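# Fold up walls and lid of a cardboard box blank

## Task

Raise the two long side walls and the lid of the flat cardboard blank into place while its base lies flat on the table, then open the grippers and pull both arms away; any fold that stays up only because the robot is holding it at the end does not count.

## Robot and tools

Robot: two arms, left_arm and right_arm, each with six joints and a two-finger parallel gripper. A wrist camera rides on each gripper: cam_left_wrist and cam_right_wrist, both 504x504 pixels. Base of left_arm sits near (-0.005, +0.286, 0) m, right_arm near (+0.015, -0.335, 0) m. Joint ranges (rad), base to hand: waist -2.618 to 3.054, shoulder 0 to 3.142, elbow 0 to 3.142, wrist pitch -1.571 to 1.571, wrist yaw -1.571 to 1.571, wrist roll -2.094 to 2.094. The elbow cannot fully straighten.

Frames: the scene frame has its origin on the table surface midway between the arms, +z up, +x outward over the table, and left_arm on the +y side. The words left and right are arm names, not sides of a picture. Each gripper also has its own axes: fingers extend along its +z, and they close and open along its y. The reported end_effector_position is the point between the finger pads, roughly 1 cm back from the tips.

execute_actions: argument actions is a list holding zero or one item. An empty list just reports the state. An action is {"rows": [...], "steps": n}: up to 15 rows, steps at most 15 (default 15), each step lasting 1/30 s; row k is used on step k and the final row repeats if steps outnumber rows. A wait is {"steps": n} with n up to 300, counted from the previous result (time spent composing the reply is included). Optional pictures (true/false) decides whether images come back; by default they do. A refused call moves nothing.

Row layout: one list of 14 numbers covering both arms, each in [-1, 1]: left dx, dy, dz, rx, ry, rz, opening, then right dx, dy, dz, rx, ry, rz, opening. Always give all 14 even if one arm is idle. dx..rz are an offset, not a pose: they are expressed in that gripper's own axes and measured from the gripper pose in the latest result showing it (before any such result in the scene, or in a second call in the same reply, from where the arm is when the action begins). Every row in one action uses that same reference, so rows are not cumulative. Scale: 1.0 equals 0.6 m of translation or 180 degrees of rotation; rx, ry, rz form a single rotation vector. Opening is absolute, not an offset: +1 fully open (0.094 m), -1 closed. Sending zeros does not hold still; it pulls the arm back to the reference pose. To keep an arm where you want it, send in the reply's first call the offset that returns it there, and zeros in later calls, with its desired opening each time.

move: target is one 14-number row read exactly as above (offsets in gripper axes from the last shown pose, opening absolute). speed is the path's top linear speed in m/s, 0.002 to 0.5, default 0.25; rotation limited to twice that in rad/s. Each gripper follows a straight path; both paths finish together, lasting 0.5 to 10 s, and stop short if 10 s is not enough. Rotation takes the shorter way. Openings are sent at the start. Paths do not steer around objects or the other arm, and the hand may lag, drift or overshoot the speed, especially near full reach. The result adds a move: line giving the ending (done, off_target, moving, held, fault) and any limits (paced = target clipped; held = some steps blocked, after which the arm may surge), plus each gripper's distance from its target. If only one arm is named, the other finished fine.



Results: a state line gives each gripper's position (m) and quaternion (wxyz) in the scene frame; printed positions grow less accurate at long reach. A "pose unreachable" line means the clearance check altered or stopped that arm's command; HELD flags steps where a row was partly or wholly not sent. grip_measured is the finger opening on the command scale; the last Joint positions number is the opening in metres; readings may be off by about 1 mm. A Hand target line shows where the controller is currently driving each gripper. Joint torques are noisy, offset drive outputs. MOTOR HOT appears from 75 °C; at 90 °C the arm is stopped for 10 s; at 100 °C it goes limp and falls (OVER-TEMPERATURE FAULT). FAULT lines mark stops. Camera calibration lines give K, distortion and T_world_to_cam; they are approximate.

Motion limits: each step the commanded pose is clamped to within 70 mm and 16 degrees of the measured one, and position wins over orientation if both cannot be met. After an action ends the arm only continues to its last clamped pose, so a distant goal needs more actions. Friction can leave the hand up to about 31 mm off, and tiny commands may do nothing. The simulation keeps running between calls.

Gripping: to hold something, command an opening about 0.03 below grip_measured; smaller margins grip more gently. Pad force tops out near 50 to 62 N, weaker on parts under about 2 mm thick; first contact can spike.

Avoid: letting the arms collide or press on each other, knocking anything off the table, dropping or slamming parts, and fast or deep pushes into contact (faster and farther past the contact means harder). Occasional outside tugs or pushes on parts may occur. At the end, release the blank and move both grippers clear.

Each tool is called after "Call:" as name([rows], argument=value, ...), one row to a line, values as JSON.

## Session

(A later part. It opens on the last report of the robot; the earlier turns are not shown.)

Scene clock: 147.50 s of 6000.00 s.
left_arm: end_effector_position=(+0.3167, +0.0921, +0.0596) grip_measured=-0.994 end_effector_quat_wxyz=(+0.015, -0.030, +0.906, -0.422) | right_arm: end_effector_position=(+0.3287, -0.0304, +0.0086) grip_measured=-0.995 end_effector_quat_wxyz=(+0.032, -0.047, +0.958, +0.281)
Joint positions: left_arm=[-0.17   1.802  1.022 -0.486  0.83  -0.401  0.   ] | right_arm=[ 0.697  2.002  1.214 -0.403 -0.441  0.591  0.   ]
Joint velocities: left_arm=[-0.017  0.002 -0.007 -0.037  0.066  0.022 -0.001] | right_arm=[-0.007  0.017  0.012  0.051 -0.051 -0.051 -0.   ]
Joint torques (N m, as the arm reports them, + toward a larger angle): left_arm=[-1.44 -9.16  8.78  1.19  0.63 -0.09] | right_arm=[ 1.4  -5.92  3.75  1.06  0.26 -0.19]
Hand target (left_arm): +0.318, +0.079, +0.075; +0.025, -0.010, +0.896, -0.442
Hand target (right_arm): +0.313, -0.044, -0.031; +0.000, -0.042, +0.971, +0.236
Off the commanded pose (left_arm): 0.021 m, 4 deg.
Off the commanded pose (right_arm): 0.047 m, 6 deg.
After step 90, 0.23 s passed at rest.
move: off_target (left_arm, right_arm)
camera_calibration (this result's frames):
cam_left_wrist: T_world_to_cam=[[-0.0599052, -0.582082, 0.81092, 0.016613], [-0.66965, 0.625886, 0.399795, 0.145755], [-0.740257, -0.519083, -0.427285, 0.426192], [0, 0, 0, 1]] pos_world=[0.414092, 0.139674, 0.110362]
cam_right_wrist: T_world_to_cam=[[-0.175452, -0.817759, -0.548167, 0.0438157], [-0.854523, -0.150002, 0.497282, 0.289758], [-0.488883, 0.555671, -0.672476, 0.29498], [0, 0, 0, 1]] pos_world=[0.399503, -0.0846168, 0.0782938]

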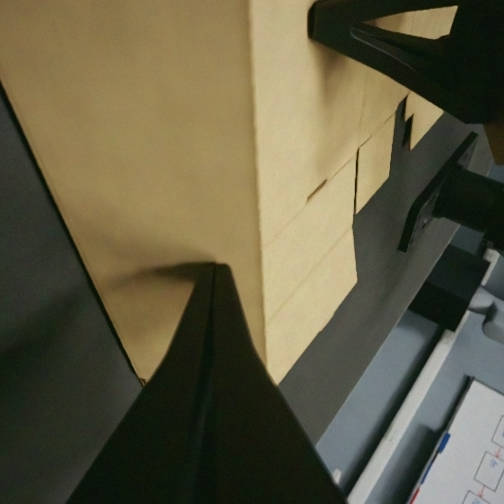

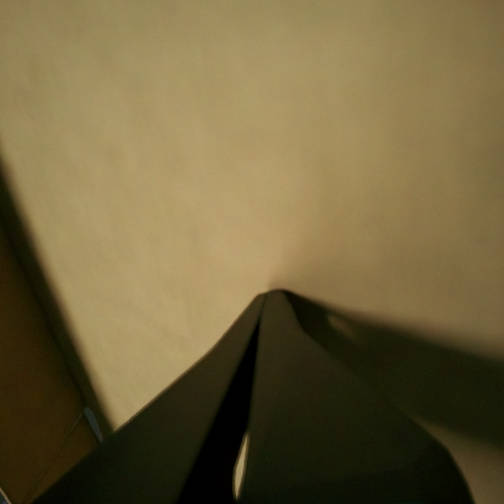

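Call:
move(target=[0,-0.01,0.09,0,0,0,-1,0.03,-0.055,0.05,0.03,0.02,0.01,-1], speed=0.05)

Scene clock: 151.13 s of 6000.00 s.
left_arm: end_effector_position=(+0.3273, +0.0510, +0.0469) grip_measured=-0.994 end_effector_quat_wxyz=(+0.026, -0.028, +0.903, -0.427) | right_arm: end_effector_position=(+0.3295, -0.0301, +0.0089) grip_measured=-0.995 end_effector_quat_wxyz=(+0.033, -0.047, +0.958, +0.282)
Joint positions: left_arm=[-0.282  1.867  1.022 -0.28   0.792 -0.562  0.   ] | right_arm=[ 0.696  2.002  1.214 -0.4   -0.441  0.59   0.   ]
Joint velocities: left_arm=[ 0.007 -0.007 -0.017  0.037  0.037 -0.066 -0.   ] | right_arm=[-0.002 -0.002 -0.017 -0.022 -0.037 -0.037 -0.001]
Joint torques (N m, as the arm reports them, + toward a larger angle): left_arm=[-1.   -6.32  4.8   1.67  0.08 -0.02] | right_arm=[ 1.18 -5.68  3.93  1.03  0.33 -0.19]
Hand target (left_arm): +0.319, +0.048, +0.030; +0.014, -0.030, +0.906, -0.422
Hand target (right_arm): +0.314, -0.045, -0.032; +0.000, -0.040, +0.972, +0.234
Off the commanded pose (left_arm): 0.019 m, 1 deg.
Off the commanded pose (right_arm): 0.049 m, 7 deg.
move: off_target (left_arm, right_arm)
camera_calibration (this result's frames):
cam_left_wrist: T_world_to_cam=[[-0.074585, -0.572824, 0.816278, 0.00774317], [-0.681173, 0.627097, 0.377826, 0.188384], [-0.728313, -0.527846, -0.436965, 0.404306], [0, 0, 0, 1]] pos_world=[0.423361, 0.0997122, 0.0991706]
cam_right_wrist: T_world_to_cam=[[-0.174139, -0.816486, -0.550478, 0.0439337], [-0.855976, -0.150846, 0.494521, 0.290788], [-0.486807, 0.557312, -0.672624, 0.294828], [0, 0, 0, 1]] pos_world=[0.400082, -0.0845756, 0.0786923]

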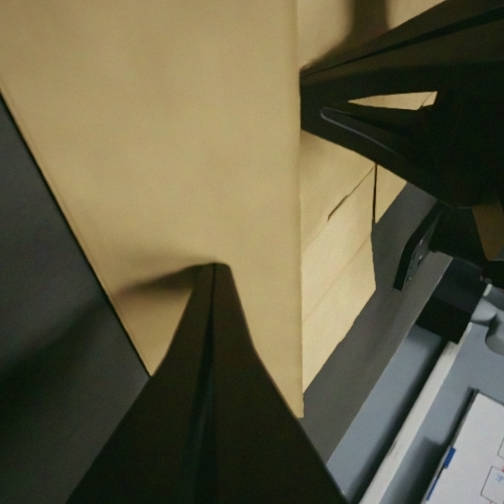

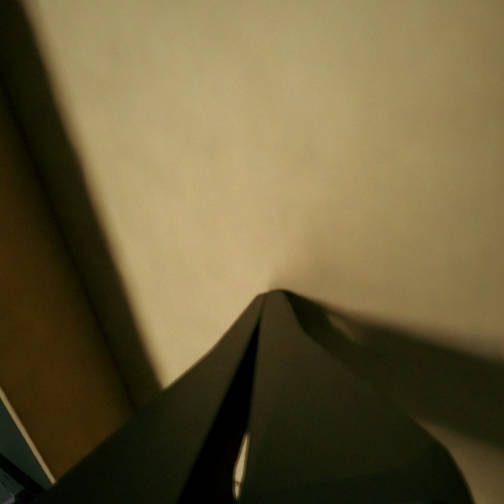

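Call:
move(target=[0.02,0.052,0.068,-0.07,0,0,-1,0.03,-0.055,0.03,0.03,0.02,0.01,-1], speed=0.05)

Scene clock: 157.00 s of 6000.00 s.
left_arm: end_effector_position=(+0.3293, +0.0367, +0.0205) grip_measured=-0.994 end_effector_quat_wxyz=(+0.059, -0.019, +0.932, -0.356) | right_arm: end_effector_position=(+0.3299, -0.0295, +0.0097) grip_measured=-0.995 end_effector_quat_wxyz=(+0.036, -0.053, +0.957, +0.283)
Joint positions: left_arm=[-0.38   1.899  1.022 -0.223  0.592 -0.596  0.   ] | right_arm=[ 0.696  2.001  1.214 -0.397 -0.443  0.578  0.   ]
Joint velocities: left_arm=[-0.012  0.007 -0.012  0.037 -0.022 -0.007 -0.001] | right_arm=[-0.027 -0.027 -0.007 -0.007 -0.007 -0.007  0.   ]
Joint torques (N m, as the arm reports them, + toward a larger angle): left_arm=[-1.08 -5.33  8.32  0.92 -0.17 -0.01] | right_arm=[ 0.32 -7.97  3.95  0.66  0.29 -0.2 ]
Hand target (left_arm): +0.317, +0.039, -0.003; +0.025, -0.031, +0.944, -0.326
Hand target (right_arm): +0.315, -0.050, -0.023; +0.001, -0.040, +0.971, +0.235
Off the commanded pose (left_arm): 0.027 m, 6 deg.
Off the commanded pose (right_arm): 0.043 m, 7 deg.
After step 90, 0.40 s passed at rest.
move: off_target (left_arm, right_arm)
camera_calibration (this result's frames):
cam_left_wrist: T_world_to_cam=[[-0.112993, -0.693543, 0.711499, 0.0405144], [-0.714573, 0.554276, 0.426807, 0.22137], [-0.690375, -0.460192, -0.558217, 0.374174], [0, 0, 0, 1]] pos_world=[0.421083, 0.0775898, 0.0855617]
cam_right_wrist: T_world_to_cam=[[-0.159801, -0.81665, -0.554569, 0.0402747], [-0.8589, -0.161885, 0.485885, 0.291585], [-0.486574, 0.553964, -0.675552, 0.295132], [0, 0, 0, 1]] pos_world=[0.400482, -0.0833991, 0.0800354]

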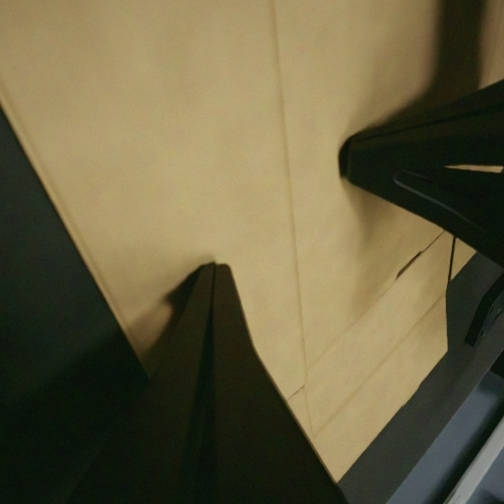

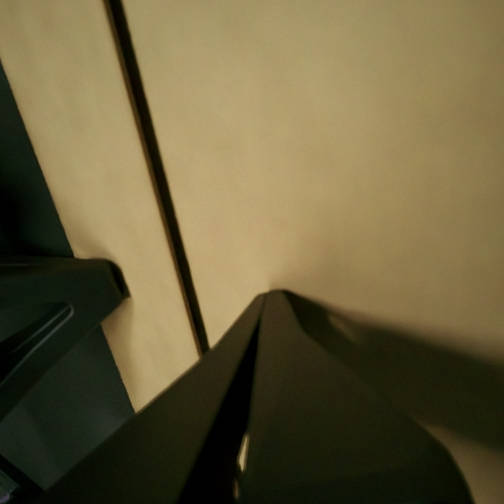

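Call:
move(target=[0,0,-0.17,0,0,0,-1,0.02,-0.04,0.03,0.02,0.02,0,-1], speed=0.06)

Scene clock: 162.50 s of 6000.00 s.
left_arm: end_effector_position=(+0.3119, +0.1029, +0.0839) grip_measured=-0.994 end_effector_quat_wxyz=(+0.049, -0.023, +0.935, -0.350) | right_arm: end_effector_position=(+0.3294, -0.0286, +0.0095) grip_measured=-0.995 end_effector_quat_wxyz=(+0.040, -0.072, +0.955, +0.285)
Joint positions: left_arm=[-0.205  1.68   1.062 -0.624  0.656 -0.396  0.   ] | right_arm=[ 0.696  2.004  1.214 -0.394 -0.449  0.54   0.   ]
Joint velocities: left_arm=[-0.012 -0.002 -0.002  0.022 -0.022 -0.037 -0.   ] | right_arm=[-0.002  0.017  0.007  0.022 -0.066 -0.007  0.   ]
Joint torques (N m, as the arm reports them, + toward a larger angle): left_arm=[ 0.64 -8.38 10.34  0.9   0.26  0.12] | right_arm=[ 0.18 -7.27  5.75  0.72  0.08 -0.16]
Hand target (left_arm): +0.316, +0.104, +0.097; +0.060, -0.019, +0.932, -0.356
Hand target (right_arm): +0.321, -0.041, -0.018; +0.008, -0.062, +0.966, +0.251
Off the commanded pose (left_arm): 0.013 m, 1 deg.
Off the commanded pose (right_arm): 0.032 m, 6 deg.
After step 90, 0.30 s passed at rest.
move: off_target (left_arm, right_arm)
camera_calibration (this result's frames):
cam_left_wrist: T_world_to_cam=[[-0.0959844, -0.702297, 0.705384, 0.0354543], [-0.704921, 0.548286, 0.449965, 0.140825], [-0.702761, -0.45405, -0.54769, 0.430339], [0, 0, 0, 1]] pos_world=[0.405099, 0.143082, 0.147317]
cam_right_wrist: T_world_to_cam=[[-0.122535, -0.819146, -0.560344, 0.0285495], [-0.861128, -0.192936, 0.470356, 0.29143], [-0.4934, 0.540163, -0.681748, 0.296115], [0, 0, 0, 1]] pos_world=[0.40056, -0.080337, 0.0807977]

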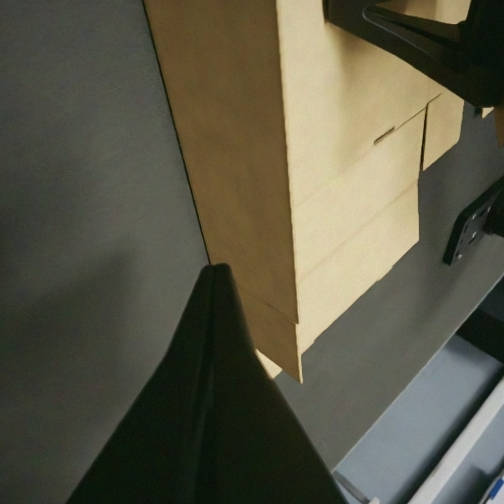

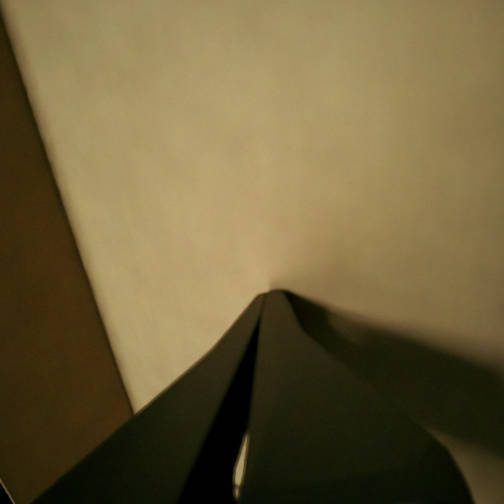

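Call:
move(target=[0,0,-0.02,0,0,0,-1,0,0,-0.09,0,0,0,-1], speed=0.15)

Call:
move(target=[0,-0.19,0.125,-0.09,0.03,0,-1,0.103,-0.528,-0.37,-0.009,0.011,0.051,-1], speed=0.3)

Scene clock: 229.50 s of 6000.00 s.
left_arm: end_effector_position=(+0.3073, +0.1091, +0.0815) grip_measured=-0.994 end_effector_quat_wxyz=(+0.038, -0.026, +0.937, -0.345) | right_arm: end_effector_position=(+0.3233, -0.0591, +0.0449) grip_measured=-0.995 end_effector_quat_wxyz=(+0.032, -0.070, +0.957, +0.279)
Joint positions: left_arm=[-0.19   1.68   1.062 -0.661  0.656 -0.375  0.   ] | right_arm=[ 0.636  1.884  1.214 -0.563 -0.467  0.477  0.   ]
Joint velocities: left_arm=[-0.002 -0.002 -0.002 -0.007 -0.007  0.037 -0.001] | right_arm=[ 0.012 -0.017 -0.007 -0.037 -0.037  0.037 -0.   ]
Joint torques (N m, as the arm reports them, + toward a larger angle): left_arm=[ 0.7  -8.53  9.64  0.87  0.25  0.14] | right_arm=[ -0.1  -12.41   6.81   1.    -0.38  -0.18]
Hand target (left_arm): +0.311, +0.111, +0.093; +0.049, -0.023, +0.935, -0.350
Hand target (right_arm): +0.327, -0.059, +0.054; +0.039, -0.072, +0.955, +0.285
Off the commanded pose (left_arm): 0.012 m, 1 deg.
Off the commanded pose (right_arm): 0.011 m, 1 deg.
After step 90, 63.00 s passed at rest.
move: off_target (left_arm, right_arm)
camera_calibration (this result's frames):
cam_left_wrist: T_world_to_cam=[[-0.0814149, -0.709407, 0.700081, 0.0377677], [-0.694026, 0.544484, 0.471026, 0.130632], [-0.715332, -0.447526, -0.536676, 0.430942], [0, 0, 0, 1]] pos_world=[0.402003, 0.148523, 0.143305]
cam_right_wrist: T_world_to_cam=[[-0.131749, -0.827141, -0.546333, 0.0245242], [-0.85367, -0.185474, 0.486669, 0.260922], [-0.503875, 0.530506, -0.68167, 0.336562], [0, 0, 0, 1]] pos_world=[0.395557, -0.109869, 0.11584]

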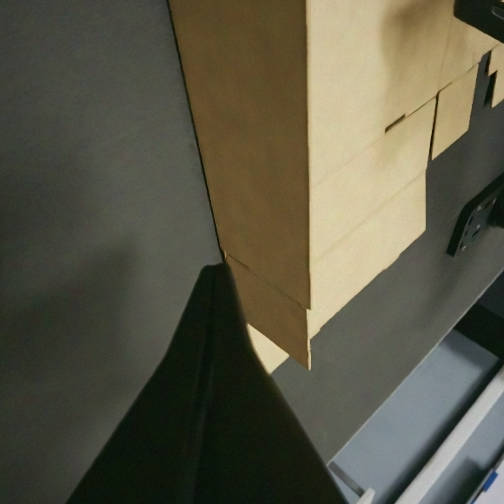

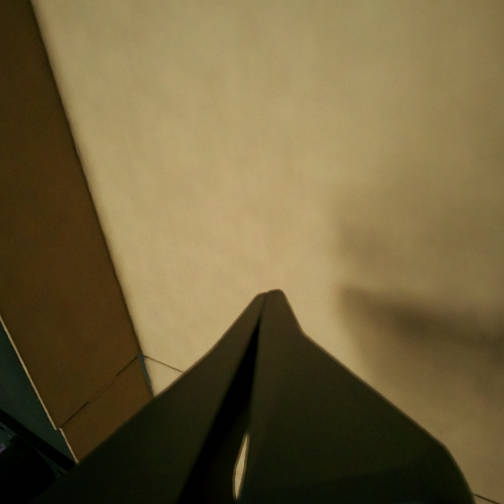

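Scene clock: 231.57 s of 6000.00 s.
left_arm: end_effector_position=(+0.3130, -0.0252, +0.1016) grip_measured=-0.994 end_effector_quat_wxyz=(-0.005, -0.012, +0.975, -0.220) | right_arm: end_effector_position=(+0.3075, -0.4490, +0.0540) grip_measured=-0.995 end_effector_quat_wxyz=(-0.010, +0.005, +0.954, +0.300)
Joint positions: left_arm=[-0.612  1.988  1.641 -0.951  0.354 -0.715  0.   ] | right_arm=[-0.53   2.099  1.543 -1.416 -0.472 -0.712  0.   ]
Joint velocities: left_arm=[-0.012  0.002 -0.022  0.051 -0.081 -0.007  0.   ] | right_arm=[-0.007  0.007  0.027  0.007  0.081 -0.007 -0.001]
Joint torques (N m, as the arm reports them, + toward a larger angle): left_arm=[-0.19 -8.23 10.6   0.87 -0.09 -0.08] | right_arm=[  0.77 -10.83   6.39  -0.51  -0.26  -0.21]
Hand target (left_arm): +0.314, -0.027, +0.098; -0.010, -0.017, +0.977, -0.212
Hand target (right_arm): +0.310, -0.450, +0.054; -0.014, -0.000, +0.954, +0.299
Off the commanded pose (left_arm): 0.005 m, 1 deg.
Off the commanded pose (right_arm): 0.005 m, 1 deg.
move: done
camera_calibration (this result's frames):
cam_left_wrist: T_world_to_cam=[[-0.0708826, -0.863058, 0.500106, -0.0579609], [-0.624956, 0.429188, 0.652094, 0.155291], [-0.777435, -0.266322, -0.569796, 0.413024], [0, 0, 0, 1]] pos_world=[0.414041, -0.00667521, 0.163062]
cam_right_wrist: T_world_to_cam=[[-0.296073, -0.778796, -0.553007, -0.222485], [-0.804012, -0.10936, 0.584469, 0.184255], [-0.51566, 0.61767, -0.593783, 0.579685], [0, 0, 0, 1]] pos_world=[0.381191, -0.511174, 0.11348]

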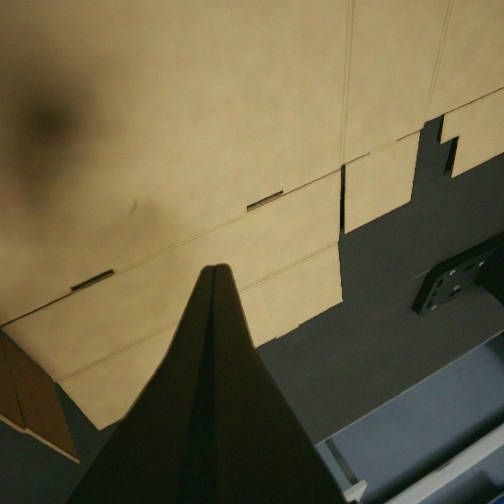

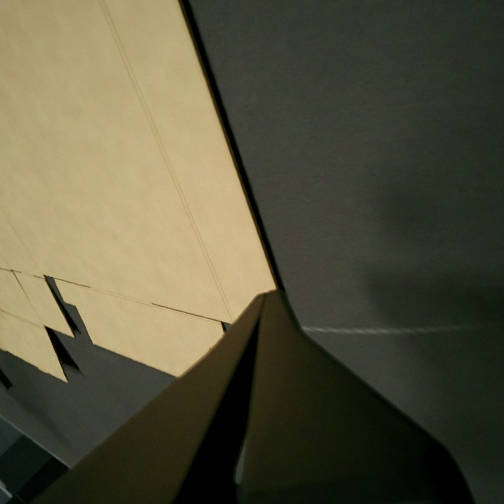

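Call:
move(target=[0,0.052,0.187,0,0,0,-1,0,-0.036,0.087,0,0,0,-1], speed=0.08)

Call:
move(target=[0.01,0.028,0.055,0,0,0,-1,0,0.052,0.056,0,0,0,-1], speed=0.03)

Scene clock: 238.13 s of 6000.00 s.
left_arm: end_effector_position=(+0.3266, -0.0522, +0.0195) grip_measured=-0.994 end_effector_quat_wxyz=(+0.021, -0.006, +0.969, -0.247) | right_arm: end_effector_position=(+0.3091, -0.4424, +0.0093) grip_measured=-0.995 end_effector_quat_wxyz=(-0.002, +0.005, +0.955, +0.296)
Joint positions: left_arm=[-0.64   2.112  1.463 -0.563  0.356 -0.746  0.   ] | right_arm=[-0.514  2.137  1.418 -1.226 -0.481 -0.69   0.   ]
Joint velocities: left_arm=[-0.007 -0.002 -0.017 -0.007  0.081  0.022 -0.   ] | right_arm=[-0.012  0.017 -0.007 -0.037 -0.051 -0.095 -0.001]
Joint torques (N m, as the arm reports them, + toward a larger angle): left_arm=[-0.61 -7.79  4.37  1.29 -0.09 -0.06] | right_arm=[  1.24 -10.63   3.19   0.    -0.38  -0.04]
Hand target (left_arm): +0.312, -0.044, -0.012; -0.005, -0.012, +0.975, -0.220
Hand target (right_arm): +0.307, -0.437, -0.001; -0.010, +0.006, +0.954, +0.300
Off the commanded pose (left_arm): 0.036 m, 4 deg.
Off the commanded pose (right_arm): 0.012 m, 1 deg.
After step 90, 1.67 s passed at rest.
move: off_target (left_arm, right_arm)
camera_calibration (this result's frames):
cam_left_wrist: T_world_to_cam=[[-0.0995724, -0.83465, 0.541706, -0.0292025], [-0.657414, 0.463847, 0.593846, 0.242502], [-0.746922, -0.296994, -0.594897, 0.35851], [0, 0, 0, 1]] pos_world=[0.424295, -0.0303823, 0.085087]
cam_right_wrist: T_world_to_cam=[[-0.291158, -0.782615, -0.550219, -0.24479], [-0.813449, -0.100181, 0.572944, 0.219512], [-0.503515, 0.614392, -0.607449, 0.544736], [0, 0, 0, 1]] pos_world=[0.381572, -0.504267, 0.0704436]

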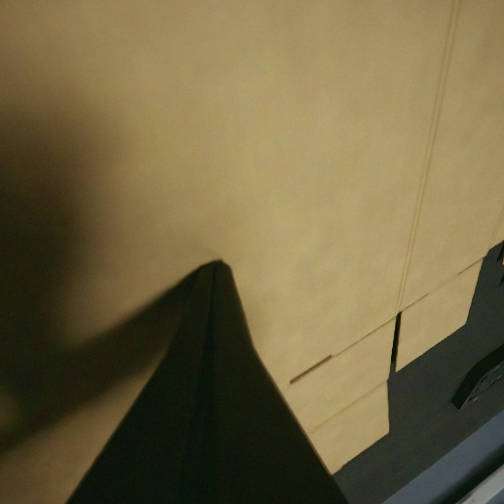

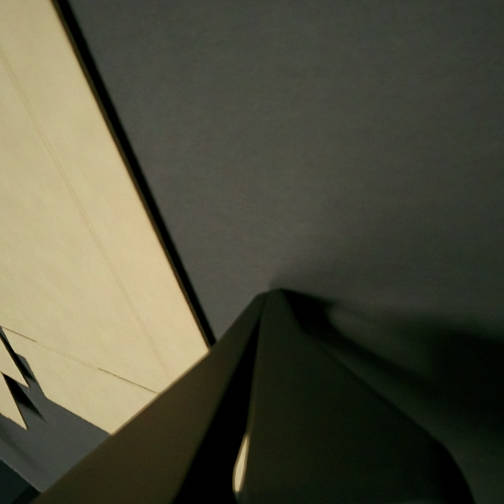

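Scene clock: 239.93 s of 6000.00 s.
left_arm: end_effector_position=(+0.3388, -0.0632, +0.0197) grip_measured=-0.994 end_effector_quat_wxyz=(+0.055, +0.004, +0.959, -0.278) | right_arm: end_effector_position=(+0.3127, -0.4091, +0.0086) grip_measured=-0.995 end_effector_quat_wxyz=(+0.006, +0.010, +0.957, +0.291)
Joint positions: left_arm=[-0.64   2.112  1.424 -0.427  0.362 -0.746  0.   ] | right_arm=[-0.429  2.057  1.299 -1.12  -0.512 -0.583  0.   ]
Joint velocities: left_arm=[-0.007 -0.002  0.002 -0.037 -0.007 -0.007  0.   ] | right_arm=[-0.012  0.002 -0.012  0.051  0.037  0.007 -0.   ]
Joint torques (N m, as the arm reports them, + toward a larger angle): left_arm=[-0.44 -7.44  4.77  1.35 -0.07 -0.05] | right_arm=[  2.14 -11.05   1.99   0.15  -0.45  -0.01]
Hand target (left_arm): +0.321, -0.052, -0.016; +0.021, -0.006, +0.969, -0.246
Hand target (right_arm): +0.309, -0.398, -0.000; -0.003, +0.005, +0.955, +0.295
Off the commanded pose (left_arm): 0.042 m, 6 deg.
Off the commanded pose (right_arm): 0.015 m, 1 deg.
move: off_target (left_arm, right_arm)
camera_calibration (this result's frames):
cam_left_wrist: T_world_to_cam=[[-0.142144, -0.798095, 0.585525, -0.0214001], [-0.695954, 0.501216, 0.514227, 0.272508], [-0.703877, -0.334404, -0.626683, 0.348184], [0, 0, 0, 1]] pos_world=[0.43169, -0.0372307, 0.0906]
cam_right_wrist: T_world_to_cam=[[-0.295955, -0.783874, -0.54585, -0.217111], [-0.821645, -0.0825222, 0.563995, 0.236027], [-0.487146, 0.615411, -0.619643, 0.521121], [0, 0, 0, 1]] pos_world=[0.383538, -0.471414, 0.0712809]

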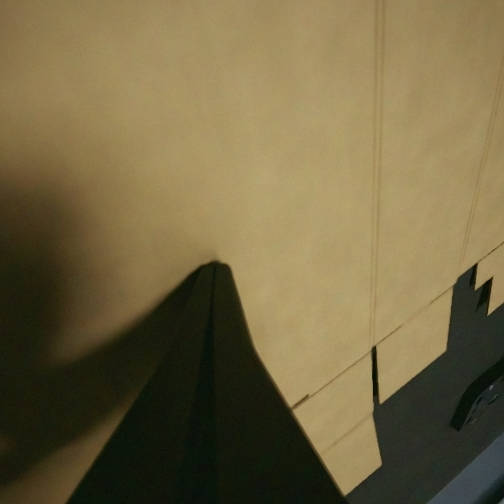

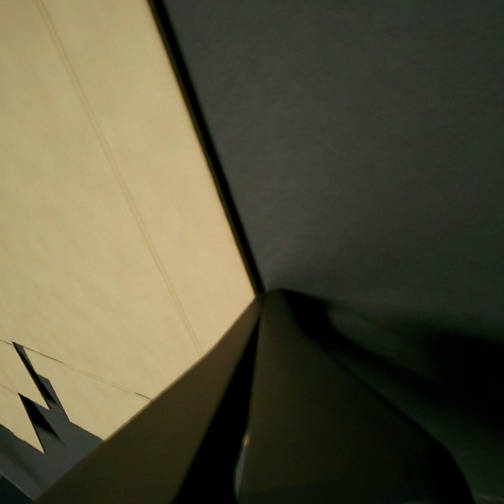

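Call:
move(target=[0.038,0.043,0.028,-0.025,0.03,0,-1,0,0.04,0.044,-0.05,0,0,-1], speed=0.03)

Scene clock: 246.77 s of 6000.00 s.
left_arm: end_effector_position=(+0.3378, -0.0603, +0.0184) grip_measured=-0.994 end_effector_quat_wxyz=(+0.055, +0.016, +0.960, -0.273) | right_arm: end_effector_position=(+0.3219, -0.4019, +0.0089) grip_measured=-0.995 end_effector_quat_wxyz=(+0.029, +0.010, +0.947, +0.320)
Joint positions: left_arm=[-0.636  2.112  1.424 -0.44   0.363 -0.713  0.   ] | right_arm=[-0.43   2.075  1.299 -1.101 -0.588 -0.598  0.   ]
Joint velocities: left_arm=[-0.007  0.002 -0.002  0.081  0.095  0.066 -0.001] | right_arm=[ 0.007 -0.002  0.007 -0.007  0.037 -0.022  0.001]
Joint torques (N m, as the arm reports them, + toward a larger angle): left_arm=[-0.5  -7.55  7.84  0.76  0.02  0.14] | right_arm=[ 2.91 -8.48  2.23 -0.34 -1.16 -0.12]
Hand target (left_arm): +0.319, -0.050, -0.009; +0.011, +0.014, +0.971, -0.239
Hand target (right_arm): +0.313, -0.376, +0.001; +0.005, +0.011, +0.932, +0.364
Off the commanded pose (left_arm): 0.036 m, 7 deg.
Off the commanded pose (right_arm): 0.030 m, 6 deg.
After step 90, 1.00 s passed at rest.
move: off_target (left_arm, right_arm)
camera_calibration (this result's frames):
cam_left_wrist: T_world_to_cam=[[-0.16521, -0.800579, 0.576002, -0.0106311], [-0.686847, 0.512514, 0.515335, 0.268575], [-0.707776, -0.310487, -0.634548, 0.35053], [0, 0, 0, 1]] pos_world=[0.43081, -0.0373246, 0.0901456]
cam_right_wrist: T_world_to_cam=[[-0.278409, -0.745685, -0.605345, -0.198404], [-0.847655, -0.105598, 0.519932, 0.243485], [-0.451629, 0.657878, -0.602684, 0.526843], [0, 0, 0, 1]] pos_world=[0.389092, -0.468834, 0.0708217]

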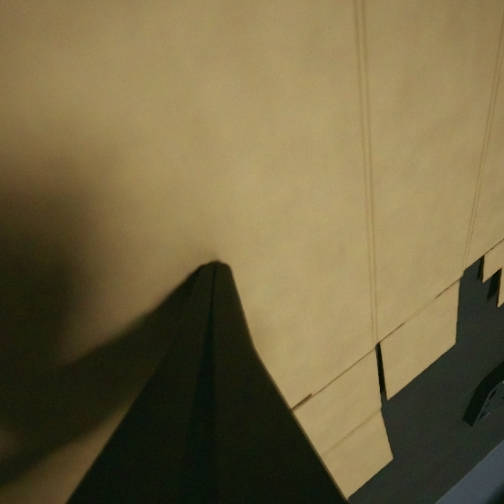

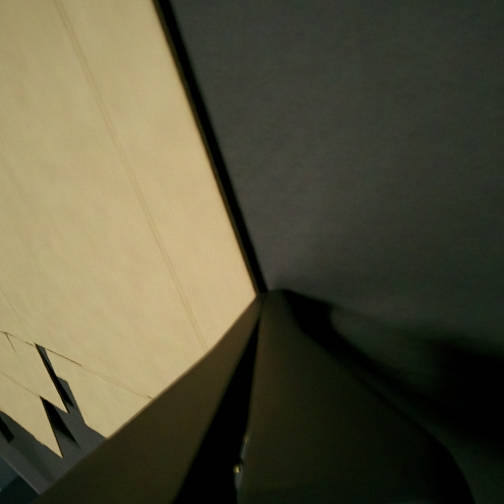

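Call:
move(target=[0.038,0.043,0.032,-0.025,0.03,0,-1,0.01,0.055,-0.011,0,0.01,0,-1], speed=0.02)

Scene clock: 252.63 s of 6000.00 s.
left_arm: end_effector_position=(+0.3377, -0.0599, +0.0196) grip_measured=-0.994 end_effector_quat_wxyz=(+0.059, +0.031, +0.960, -0.273) | right_arm: end_effector_position=(+0.3198, -0.3866, +0.0297) grip_measured=-0.995 end_effector_quat_wxyz=(+0.019, +0.003, +0.949, +0.315)
Joint positions: left_arm=[-0.635  2.109  1.424 -0.443  0.364 -0.681  0.   ] | right_arm=[-0.384  2.009  1.299 -1.153 -0.58  -0.56   0.   ]
Joint velocities: left_arm=[-0.002  0.007  0.012 -0.022  0.066  0.007  0.   ] | right_arm=[-0.017 -0.012  0.002  0.007  0.037 -0.007 -0.   ]
Joint torques (N m, as the arm reports them, + toward a larger angle): left_arm=[-0.31 -6.96  7.85  0.7  -0.02  0.1 ] | right_arm=[  1.24 -13.02   3.58  -0.28  -0.51  -0.04]
Hand target (left_arm): +0.319, -0.047, -0.012; +0.011, +0.026, +0.972, -0.234
Hand target (right_arm): +0.315, -0.380, +0.034; +0.014, +0.004, +0.948, +0.319
Off the commanded pose (left_arm): 0.040 m, 7 deg.
Off the commanded pose (right_arm): 0.009 m, 1 deg.
move: off_target (left_arm)
camera_calibration (this result's frames):
cam_left_wrist: T_world_to_cam=[[-0.195723, -0.797126, 0.571212, -0.000438423], [-0.681591, 0.529363, 0.505182, 0.267185], [-0.705072, -0.290457, -0.646922, 0.351889], [0, 0, 0, 1]] pos_world=[0.430132, -0.0395785, 0.0929181]
cam_right_wrist: T_world_to_cam=[[-0.273667, -0.757403, -0.592829, -0.181391], [-0.837935, -0.114851, 0.533549, 0.225412], [-0.472199, 0.642767, -0.603224, 0.52907], [0, 0, 0, 1]] pos_world=[0.389066, -0.451566, 0.0913452]

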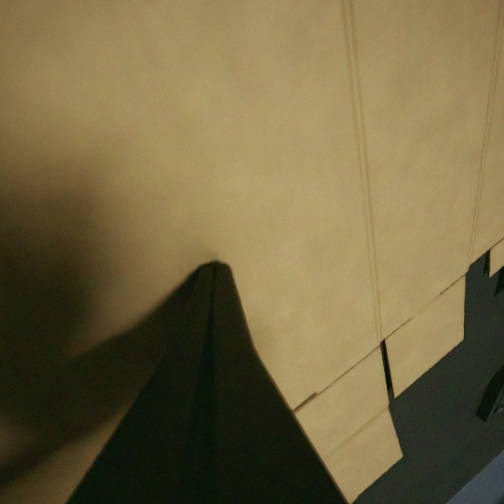

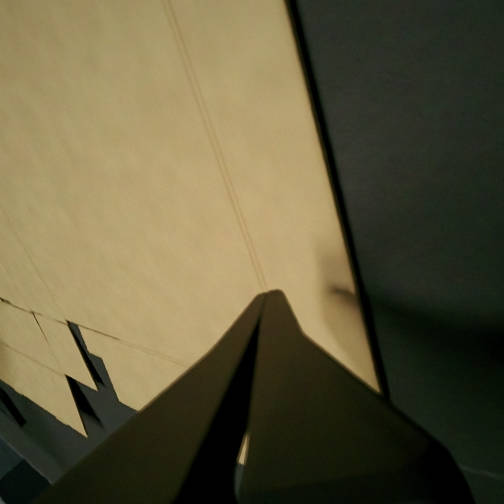

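Call:
move(target=[0.035,0.043,0.032,-0.025,0.03,-0.01,-1,0.01,-0.025,-0.032,0.037,0.01,0,0.1], speed=0.08)

Call:
move(target=[0.035,0.043,0.032,-0.025,0.03,-0.01,-1,0,-0.022,0.038,0,0,0,0.1], speed=0.05)

Call:
move(target=[0.035,0.043,0.032,-0.025,0.03,-0.01,-1,0,0.05,0.044,0,0,0,0.1], speed=0.03)

Scene clock: 265.00 s of 6000.00 s.
left_arm: end_effector_position=(+0.3378, -0.0601, +0.0197) grip_measured=-0.994 end_effector_quat_wxyz=(+0.059, +0.034, +0.960, -0.273) | right_arm: end_effector_position=(+0.3062, -0.4013, +0.0252) grip_measured=+0.098 end_effector_quat_wxyz=(-0.011, +0.001, +0.962, +0.272)
Joint positions: left_arm=[-0.635  2.109  1.424 -0.442  0.365 -0.677  0.   ] | right_arm=[-0.394  1.997  1.299 -1.173 -0.469 -0.559  0.052]
Joint velocities: left_arm=[ 0.002 -0.002 -0.002  0.007  0.051 -0.022 -0.001] | right_arm=[-0.017  0.002 -0.012 -0.022 -0.037  0.007  0.   ]
Joint torques (N m, as the arm reports them, + toward a larger angle): left_arm=[-0.01 -6.81  8.6   0.63 -0.02  0.12] | right_arm=[ -0.23 -12.84   6.77  -0.29  -0.33  -0.1 ]
Hand target (left_arm): +0.321, -0.047, -0.011; +0.012, +0.026, +0.972, -0.234
Hand target (right_arm): +0.313, -0.410, +0.036; +0.005, +0.000, +0.966, +0.259
Off the commanded pose (left_arm): 0.039 m, 7 deg.
Off the commanded pose (right_arm): 0.015 m, 2 deg.
After step 90, 8.23 s passed at rest.
move: off_target (left_arm, right_arm)
camera_calibration (this result's frames):
cam_left_wrist: T_world_to_cam=[[-0.20017, -0.796011, 0.571225, 0.000923028], [-0.680742, 0.532306, 0.50323, 0.267175], [-0.704644, -0.288125, -0.64843, 0.351963], [0, 0, 0, 1]] pos_world=[0.43007, -0.0400747, 0.0932455]
cam_right_wrist: T_world_to_cam=[[-0.288268, -0.812585, -0.506564, -0.218835], [-0.803854, -0.082095, 0.589134, 0.216059], [-0.520308, 0.577032, -0.629534, 0.518399], [0, 0, 0, 1]] pos_world=[0.380324, -0.459218, 0.0882087]

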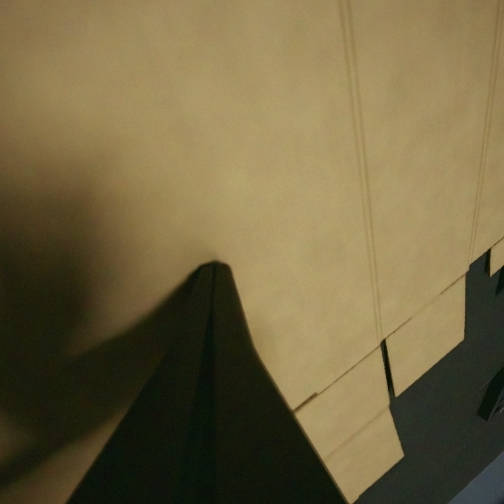

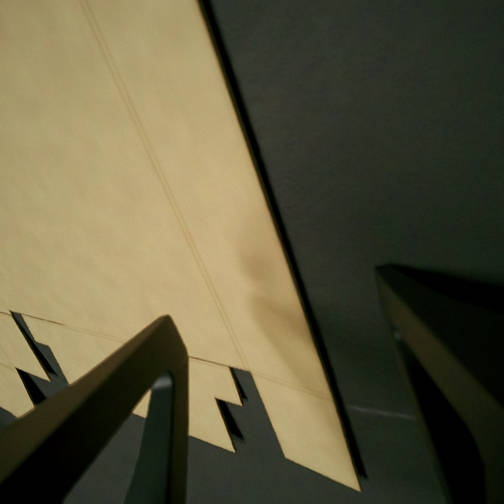

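Scene clock: 266.50 s of 6000.00 s.
left_arm: end_effector_position=(+0.3378, -0.0602, +0.0198) grip_measured=-0.994 end_effector_quat_wxyz=(+0.060, +0.036, +0.959, -0.273) | right_arm: end_effector_position=(+0.3130, -0.4048, +0.0218) grip_measured=+0.098 end_effector_quat_wxyz=(+0.005, -0.003, +0.965, +0.264)
Joint positions: left_arm=[-0.635  2.109  1.424 -0.442  0.365 -0.673  0.   ] | right_arm=[-0.394  1.997  1.295 -1.131 -0.47  -0.559  0.052]
Joint velocities: left_arm=[ 0.007 -0.007 -0.012  0.037 -0.037 -0.095  0.001] | right_arm=[ 0.002  0.002 -0.012  0.051 -0.037  0.007  0.001]
Joint torques (N m, as the arm reports them, + toward a larger angle): left_arm=[-0.01 -6.8   8.63  0.64 -0.02  0.14] | right_arm=[ 0.6  -7.47  1.85  0.43 -0.34 -0.08]
Hand target (left_arm): +0.321, -0.047, -0.011; +0.013, +0.028, +0.972, -0.235
Hand target (right_arm): +0.305, -0.400, +0.000; -0.011, +0.001, +0.962, +0.272
Off the commanded pose (left_arm): 0.038 m, 7 deg.
Off the commanded pose (right_arm): 0.025 m, 2 deg.
move: off_target (left_arm, right_arm)
camera_calibration (this result's frames):
cam_left_wrist: T_world_to_cam=[[-0.204433, -0.795202, 0.570842, 0.00231575], [-0.679923, 0.534879, 0.501607, 0.267117], [-0.70421, -0.285584, -0.650023, 0.352026], [0, 0, 0, 1]] pos_world=[0.429992, -0.0405006, 0.0935156]
cam_right_wrist: T_world_to_cam=[[-0.271618, -0.820871, -0.502389, -0.229998], [-0.82319, -0.0722713, 0.563147, 0.233834], [-0.498579, 0.566522, -0.656103, 0.511396], [0, 0, 0, 1]] pos_world=[0.38499, -0.461617, 0.0882972]

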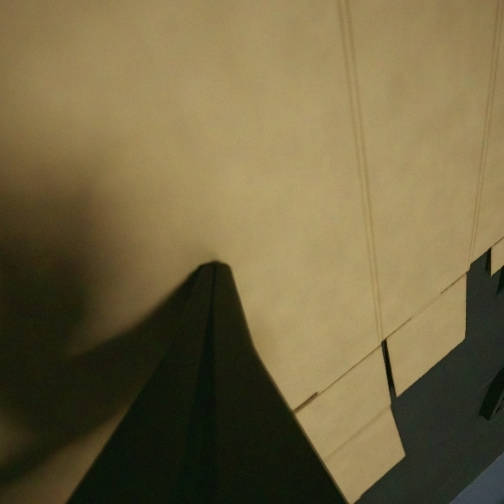

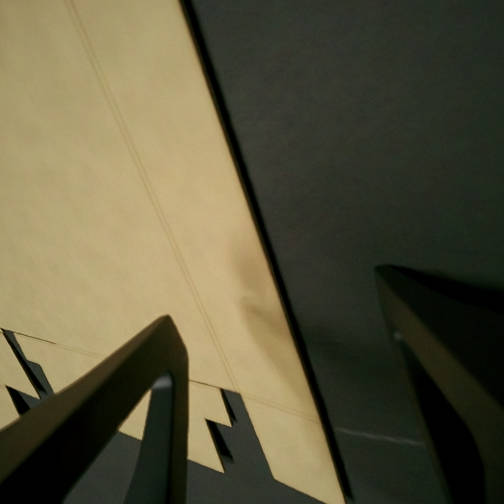

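Scene clock: 268.83 s of 6000.00 s.
left_arm: end_effector_position=(+0.3374, -0.0600, +0.0196) grip_measured=-0.994 end_effector_quat_wxyz=(+0.060, +0.038, +0.960, -0.273) | right_arm: end_effector_position=(+0.3181, -0.3746, +0.0219) grip_measured=+0.098 end_effector_quat_wxyz=(+0.013, +0.001, +0.966, +0.260)
Joint positions: left_arm=[-0.635  2.109  1.424 -0.444  0.366 -0.669  0.   ] | right_arm=[-0.306  1.938  1.217 -1.045 -0.492 -0.448  0.052]
Joint velocities: left_arm=[-0.007  0.002  0.007  0.037 -0.037 -0.037 -0.001] | right_arm=[ 0.017  0.012 -0.002  0.007 -0.022  0.007 -0.   ]
Joint torques (N m, as the arm reports them, + toward a larger angle): left_arm=[ 0.   -6.8   8.64  0.65 -0.02  0.1 ] | right_arm=[  1.85 -10.48   2.62   0.26  -0.4   -0.07]
Hand target (left_arm): +0.321, -0.047, -0.011; +0.013, +0.030, +0.972, -0.235
Hand target (right_arm): +0.313, -0.366, +0.015; +0.005, -0.003, +0.965, +0.263
Off the commanded pose (left_arm): 0.038 m, 7 deg.
Off the commanded pose (right_arm): 0.013 m, 1 deg.
move: off_target (left_arm, right_arm)
camera_calibration (this result's frames):
cam_left_wrist: T_world_to_cam=[[-0.207664, -0.795182, 0.569703, 0.00361729], [-0.67819, 0.53674, 0.501964, 0.266364], [-0.704935, -0.282126, -0.650746, 0.352184], [0, 0, 0, 1]] pos_world=[0.429663, -0.0407314, 0.0934166]
cam_right_wrist: T_world_to_cam=[[-0.274853, -0.82147, -0.499643, -0.203073], [-0.831585, -0.0577407, 0.552388, 0.248525], [-0.48262, 0.567321, -0.667252, 0.492353], [0, 0, 0, 1]] pos_world=[0.388473, -0.431791, 0.0897776]

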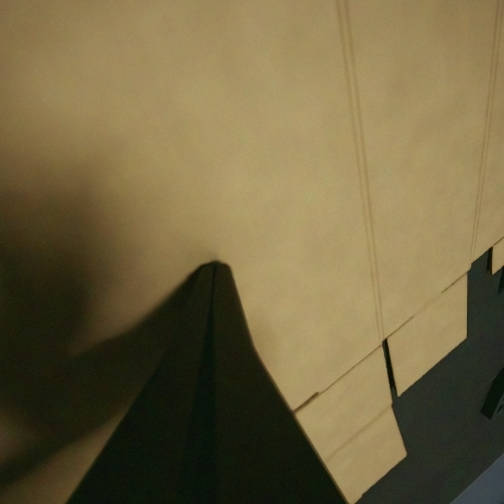

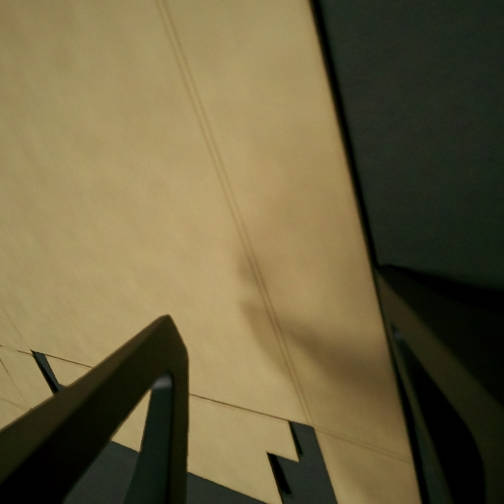

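Just at the edge; push on.

Call:
move(target=[0.035,0.043,0.036,-0.025,0.03,-0.01,-1,0.008,0.038,0.034,0,0,0,0.1], speed=0.025)

Scene clock: 273.43 s of 6000.00 s.
left_arm: end_effector_position=(+0.3363, -0.0593, +0.0190) grip_measured=-0.994 end_effector_quat_wxyz=(+0.058, +0.039, +0.960, -0.271) | right_arm: end_effector_position=(+0.3225, -0.3673, +0.0207) grip_measured=+0.099 end_effector_quat_wxyz=(+0.027, +0.006, +0.973, +0.228)
Joint positions: left_arm=[-0.635  2.109  1.424 -0.45   0.366 -0.666  0.   ] | right_arm=[-0.256  1.885  1.164 -0.962 -0.451 -0.364  0.052]
Joint velocities: left_arm=[-0.022  0.012  0.002 -0.022  0.081  0.051 -0.002] | right_arm=[ 0.007  0.017 -0.017  0.066 -0.007 -0.037 -0.001]
Joint torques (N m, as the arm reports them, + toward a larger angle): left_arm=[-0.13 -6.4   8.71  0.73 -0.04  0.12] | right_arm=[ 2.6  -9.89  2.47  0.25 -1.   -0.06]
Hand target (left_arm): +0.321, -0.048, -0.013; +0.013, +0.032, +0.972, -0.234
Hand target (right_arm): +0.313, -0.346, +0.016; +0.013, +0.001, +0.966, +0.259
Off the commanded pose (left_arm): 0.039 m, 7 deg.
Off the commanded pose (right_arm): 0.025 m, 4 deg.
move: off_target (left_arm, right_arm)
camera_calibration (this result's frames):
cam_left_wrist: T_world_to_cam=[[-0.207913, -0.796568, 0.567672, 0.00431684], [-0.674803, 0.536941, 0.506296, 0.264301], [-0.708105, -0.277801, -0.649163, 0.352526], [0, 0, 0, 1]] pos_world=[0.428874, -0.0405433, 0.0925822]
cam_right_wrist: T_world_to_cam=[[-0.278583, -0.847621, -0.451586, -0.205855], [-0.845084, -0.00706234, 0.534587, 0.276578], [-0.456317, 0.530555, -0.714343, 0.468456], [0, 0, 0, 1]] pos_world=[0.390148, -0.421076, 0.0938218]

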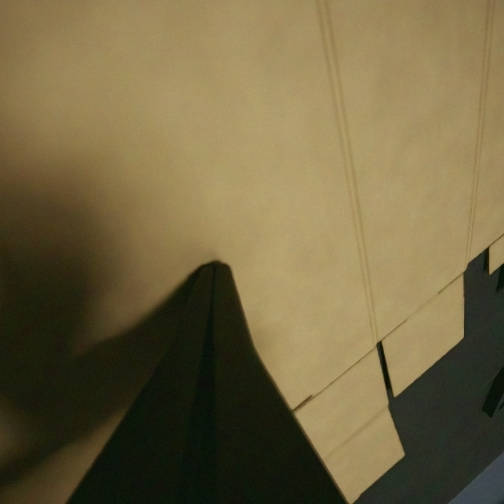

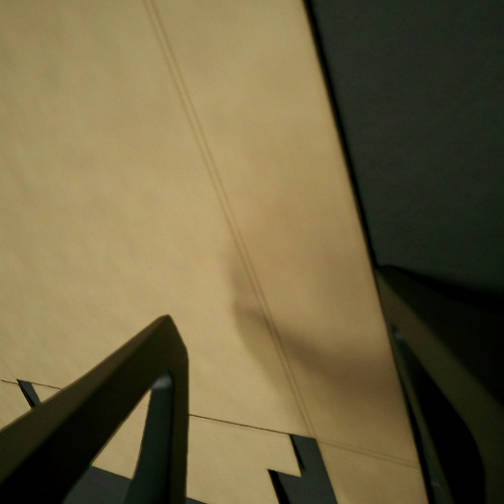

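Call:
move(target=[0.035,0.043,0.04,-0.025,0.03,-0.01,-1,0.01,0.011,0.031,0.08,0.015,0,0.1], speed=0.03)

Call:
move(target=[0.035,0.043,0.04,-0.025,0.03,-0.01,-1,0,0.045,-0.03,0,0,0,0.1], speed=0.02)

Scene clock: 285.77 s of 6000.00 s.
left_arm: end_effector_position=(+0.3362, -0.0596, +0.0187) grip_measured=-0.994 end_effector_quat_wxyz=(+0.057, +0.039, +0.960, -0.272) | right_arm: end_effector_position=(+0.3242, -0.3636, +0.0141) grip_measured=+0.099 end_effector_quat_wxyz=(+0.012, +0.009, +0.996, +0.091)
Joint positions: left_arm=[-0.635  2.11   1.424 -0.449  0.368 -0.665  0.   ] | right_arm=[-0.101  1.82   1.119 -0.879 -0.184 -0.179  0.052]
Joint velocities: left_arm=[-0.012 -0.002 -0.027 -0.037  0.051 -0.051  0.001] | right_arm=[-0.017 -0.002 -0.007 -0.007 -0.007  0.022 -0.   ]
Joint torques (N m, as the arm reports them, + toward a larger angle): left_arm=[-0.24 -5.97  8.71  0.71 -0.06  0.12] | right_arm=[ 1.74 -9.78  3.02  0.62 -0.4   0.01]
Hand target (left_arm): +0.320, -0.048, -0.015; +0.011, +0.033, +0.972, -0.232
Hand target (right_arm): +0.318, -0.354, +0.007; +0.005, +0.005, +0.995, +0.103
Off the commanded pose (left_arm): 0.041 m, 7 deg.
Off the commanded pose (right_arm): 0.015 m, 2 deg.
After step 90, 4.83 s passed at rest.
move: off_target (left_arm, right_arm)
camera_calibration (this result's frames):
cam_left_wrist: T_world_to_cam=[[-0.209061, -0.795482, 0.568772, 0.00466315], [-0.673614, 0.538775, 0.505931, 0.264249], [-0.708899, -0.277362, -0.648485, 0.352438], [0, 0, 0, 1]] pos_world=[0.42882, -0.0409083, 0.0922069]
cam_right_wrist: T_world_to_cam=[[-0.294666, -0.93586, -0.193229, -0.23573], [-0.826606, 0.148167, 0.542926, 0.331926], [-0.479472, 0.319706, -0.817248, 0.394888], [0, 0, 0, 1]] pos_world=[0.394249, -0.396039, 0.09696]

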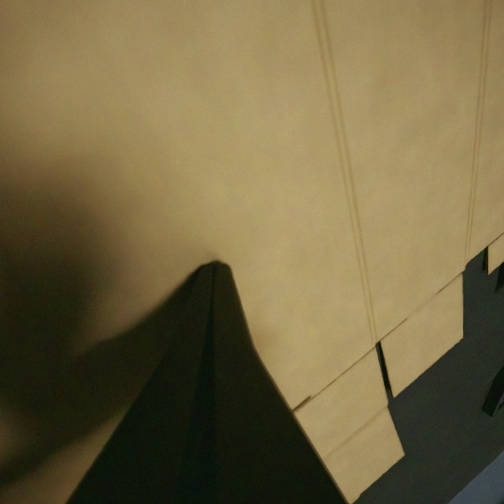

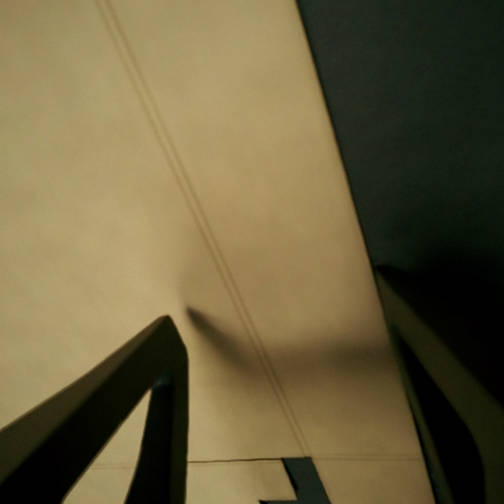

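Scene clock: 289.17 s of 6000.00 s.
left_arm: end_effector_position=(+0.3354, -0.0592, +0.0187) grip_measured=-0.994 end_effector_quat_wxyz=(+0.056, +0.040, +0.960, -0.271) | right_arm: end_effector_position=(+0.3179, -0.3563, +0.0251) grip_measured=+0.099 end_effector_quat_wxyz=(+0.000, +0.016, +0.998, +0.066)
Joint positions: left_arm=[-0.635  2.109  1.424 -0.453  0.37  -0.663  0.   ] | right_arm=[-0.051  1.785  1.128 -0.931 -0.131 -0.114  0.052]
Joint velocities: left_arm=[-0.007  0.007  0.002 -0.081 -0.037 -0.081 -0.001] | right_arm=[-0.017  0.012  0.007 -0.022 -0.037 -0.066 -0.   ]
Joint torques (N m, as the arm reports them, + toward a larger angle): left_arm=[-0.25 -5.94  8.69  0.76 -0.05  0.12] | right_arm=[  1.96 -11.23   6.66   0.15  -0.81   0.02]
Hand target (left_arm): +0.320, -0.048, -0.016; +0.010, +0.034, +0.972, -0.233
Hand target (right_arm): +0.323, -0.341, +0.037; +0.012, +0.009, +0.996, +0.091
Off the commanded pose (left_arm): 0.041 m, 7 deg.
Off the commanded pose (right_arm): 0.021 m, 3 deg.
move: off_target (left_arm, right_arm)
camera_calibration (this result's frames):
cam_left_wrist: T_world_to_cam=[[-0.208662, -0.795785, 0.568494, 0.00459757], [-0.671247, 0.539287, 0.508524, 0.262686], [-0.711258, -0.275491, -0.646697, 0.352829], [0, 0, 0, 1]] pos_world=[0.428239, -0.0408032, 0.0919781]
cam_right_wrist: T_world_to_cam=[[-0.3108, -0.940466, -0.137574, -0.22651], [-0.810248, 0.186487, 0.555627, 0.3278], [-0.496892, 0.284158, -0.819971, 0.391491], [0, 0, 0, 1]] pos_world=[0.389729, -0.385401, 0.107715]

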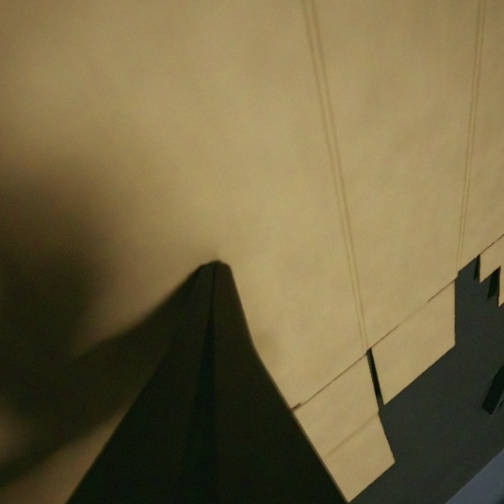

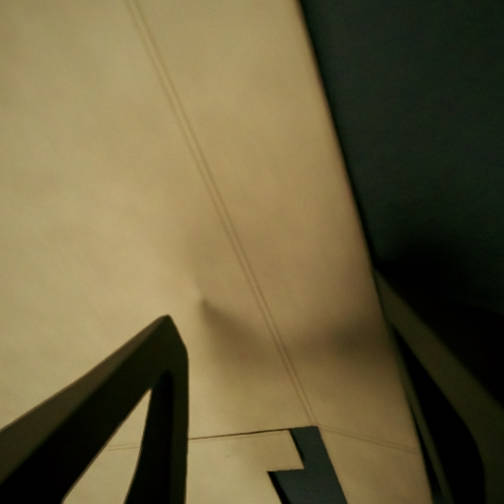

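Call:
move(target=[0.035,0.043,0.04,-0.025,0.03,-0.01,-1,0,0.026,-0.005,-0.14,0,0,0.1], speed=0.04)

Scene clock: 298.30 s of 6000.00 s.
left_arm: end_effector_position=(+0.3343, -0.0587, +0.0186) grip_measured=-0.994 end_effector_quat_wxyz=(+0.053, +0.040, +0.960, -0.270) | right_arm: end_effector_position=(+0.3163, -0.3537, +0.0249) grip_measured=+0.099 end_effector_quat_wxyz=(+0.004, +0.015, +0.969, +0.245)
Joint positions: left_arm=[-0.635  2.109  1.424 -0.458  0.371 -0.662  0.   ] | right_arm=[-0.23   1.887  1.173 -1.012 -0.471 -0.332  0.052]
Joint velocities: left_arm=[ 0.007 -0.002 -0.007  0.022  0.037  0.022  0.002] | right_arm=[ 0.002  0.017  0.007 -0.051  0.051  0.037 -0.001]
Joint torques (N m, as the arm reports them, + toward a larger angle): left_arm=[-0.25 -5.94  8.65  0.76 -0.06  0.12] | right_arm=[ 0.93 -8.42  6.07 -0.16 -1.22 -0.2 ]
Hand target (left_arm): +0.319, -0.048, -0.016; +0.009, +0.035, +0.972, -0.232
Hand target (right_arm): +0.318, -0.341, +0.030; +0.000, +0.016, +0.959, +0.282
Off the commanded pose (left_arm): 0.040 m, 7 deg.
Off the commanded pose (right_arm): 0.014 m, 4 deg.
After step 90, 0.40 s passed at rest.
move: off_target (left_arm, right_arm)
camera_calibration (this result's frames):
cam_left_wrist: T_world_to_cam=[[-0.207948, -0.796571, 0.567655, 0.00459902], [-0.668185, 0.539512, 0.512303, 0.260649], [-0.714343, -0.272766, -0.644448, 0.353277], [0, 0, 0, 1]] pos_world=[0.427479, -0.0405975, 0.091527]
cam_right_wrist: T_world_to_cam=[[-0.305652, -0.830228, -0.466154, -0.17907], [-0.817712, -0.0219233, 0.57521, 0.254293], [-0.487775, 0.556993, -0.672186, 0.479701], [0, 0, 0, 1]] pos_world=[0.387191, -0.410284, 0.0927025]

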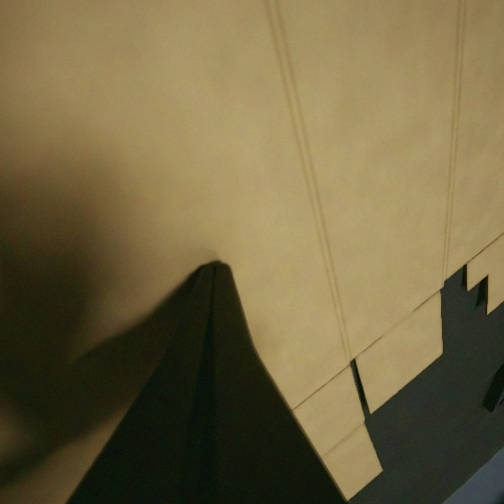

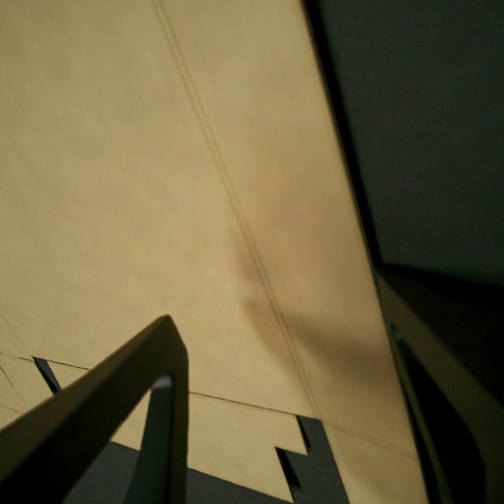

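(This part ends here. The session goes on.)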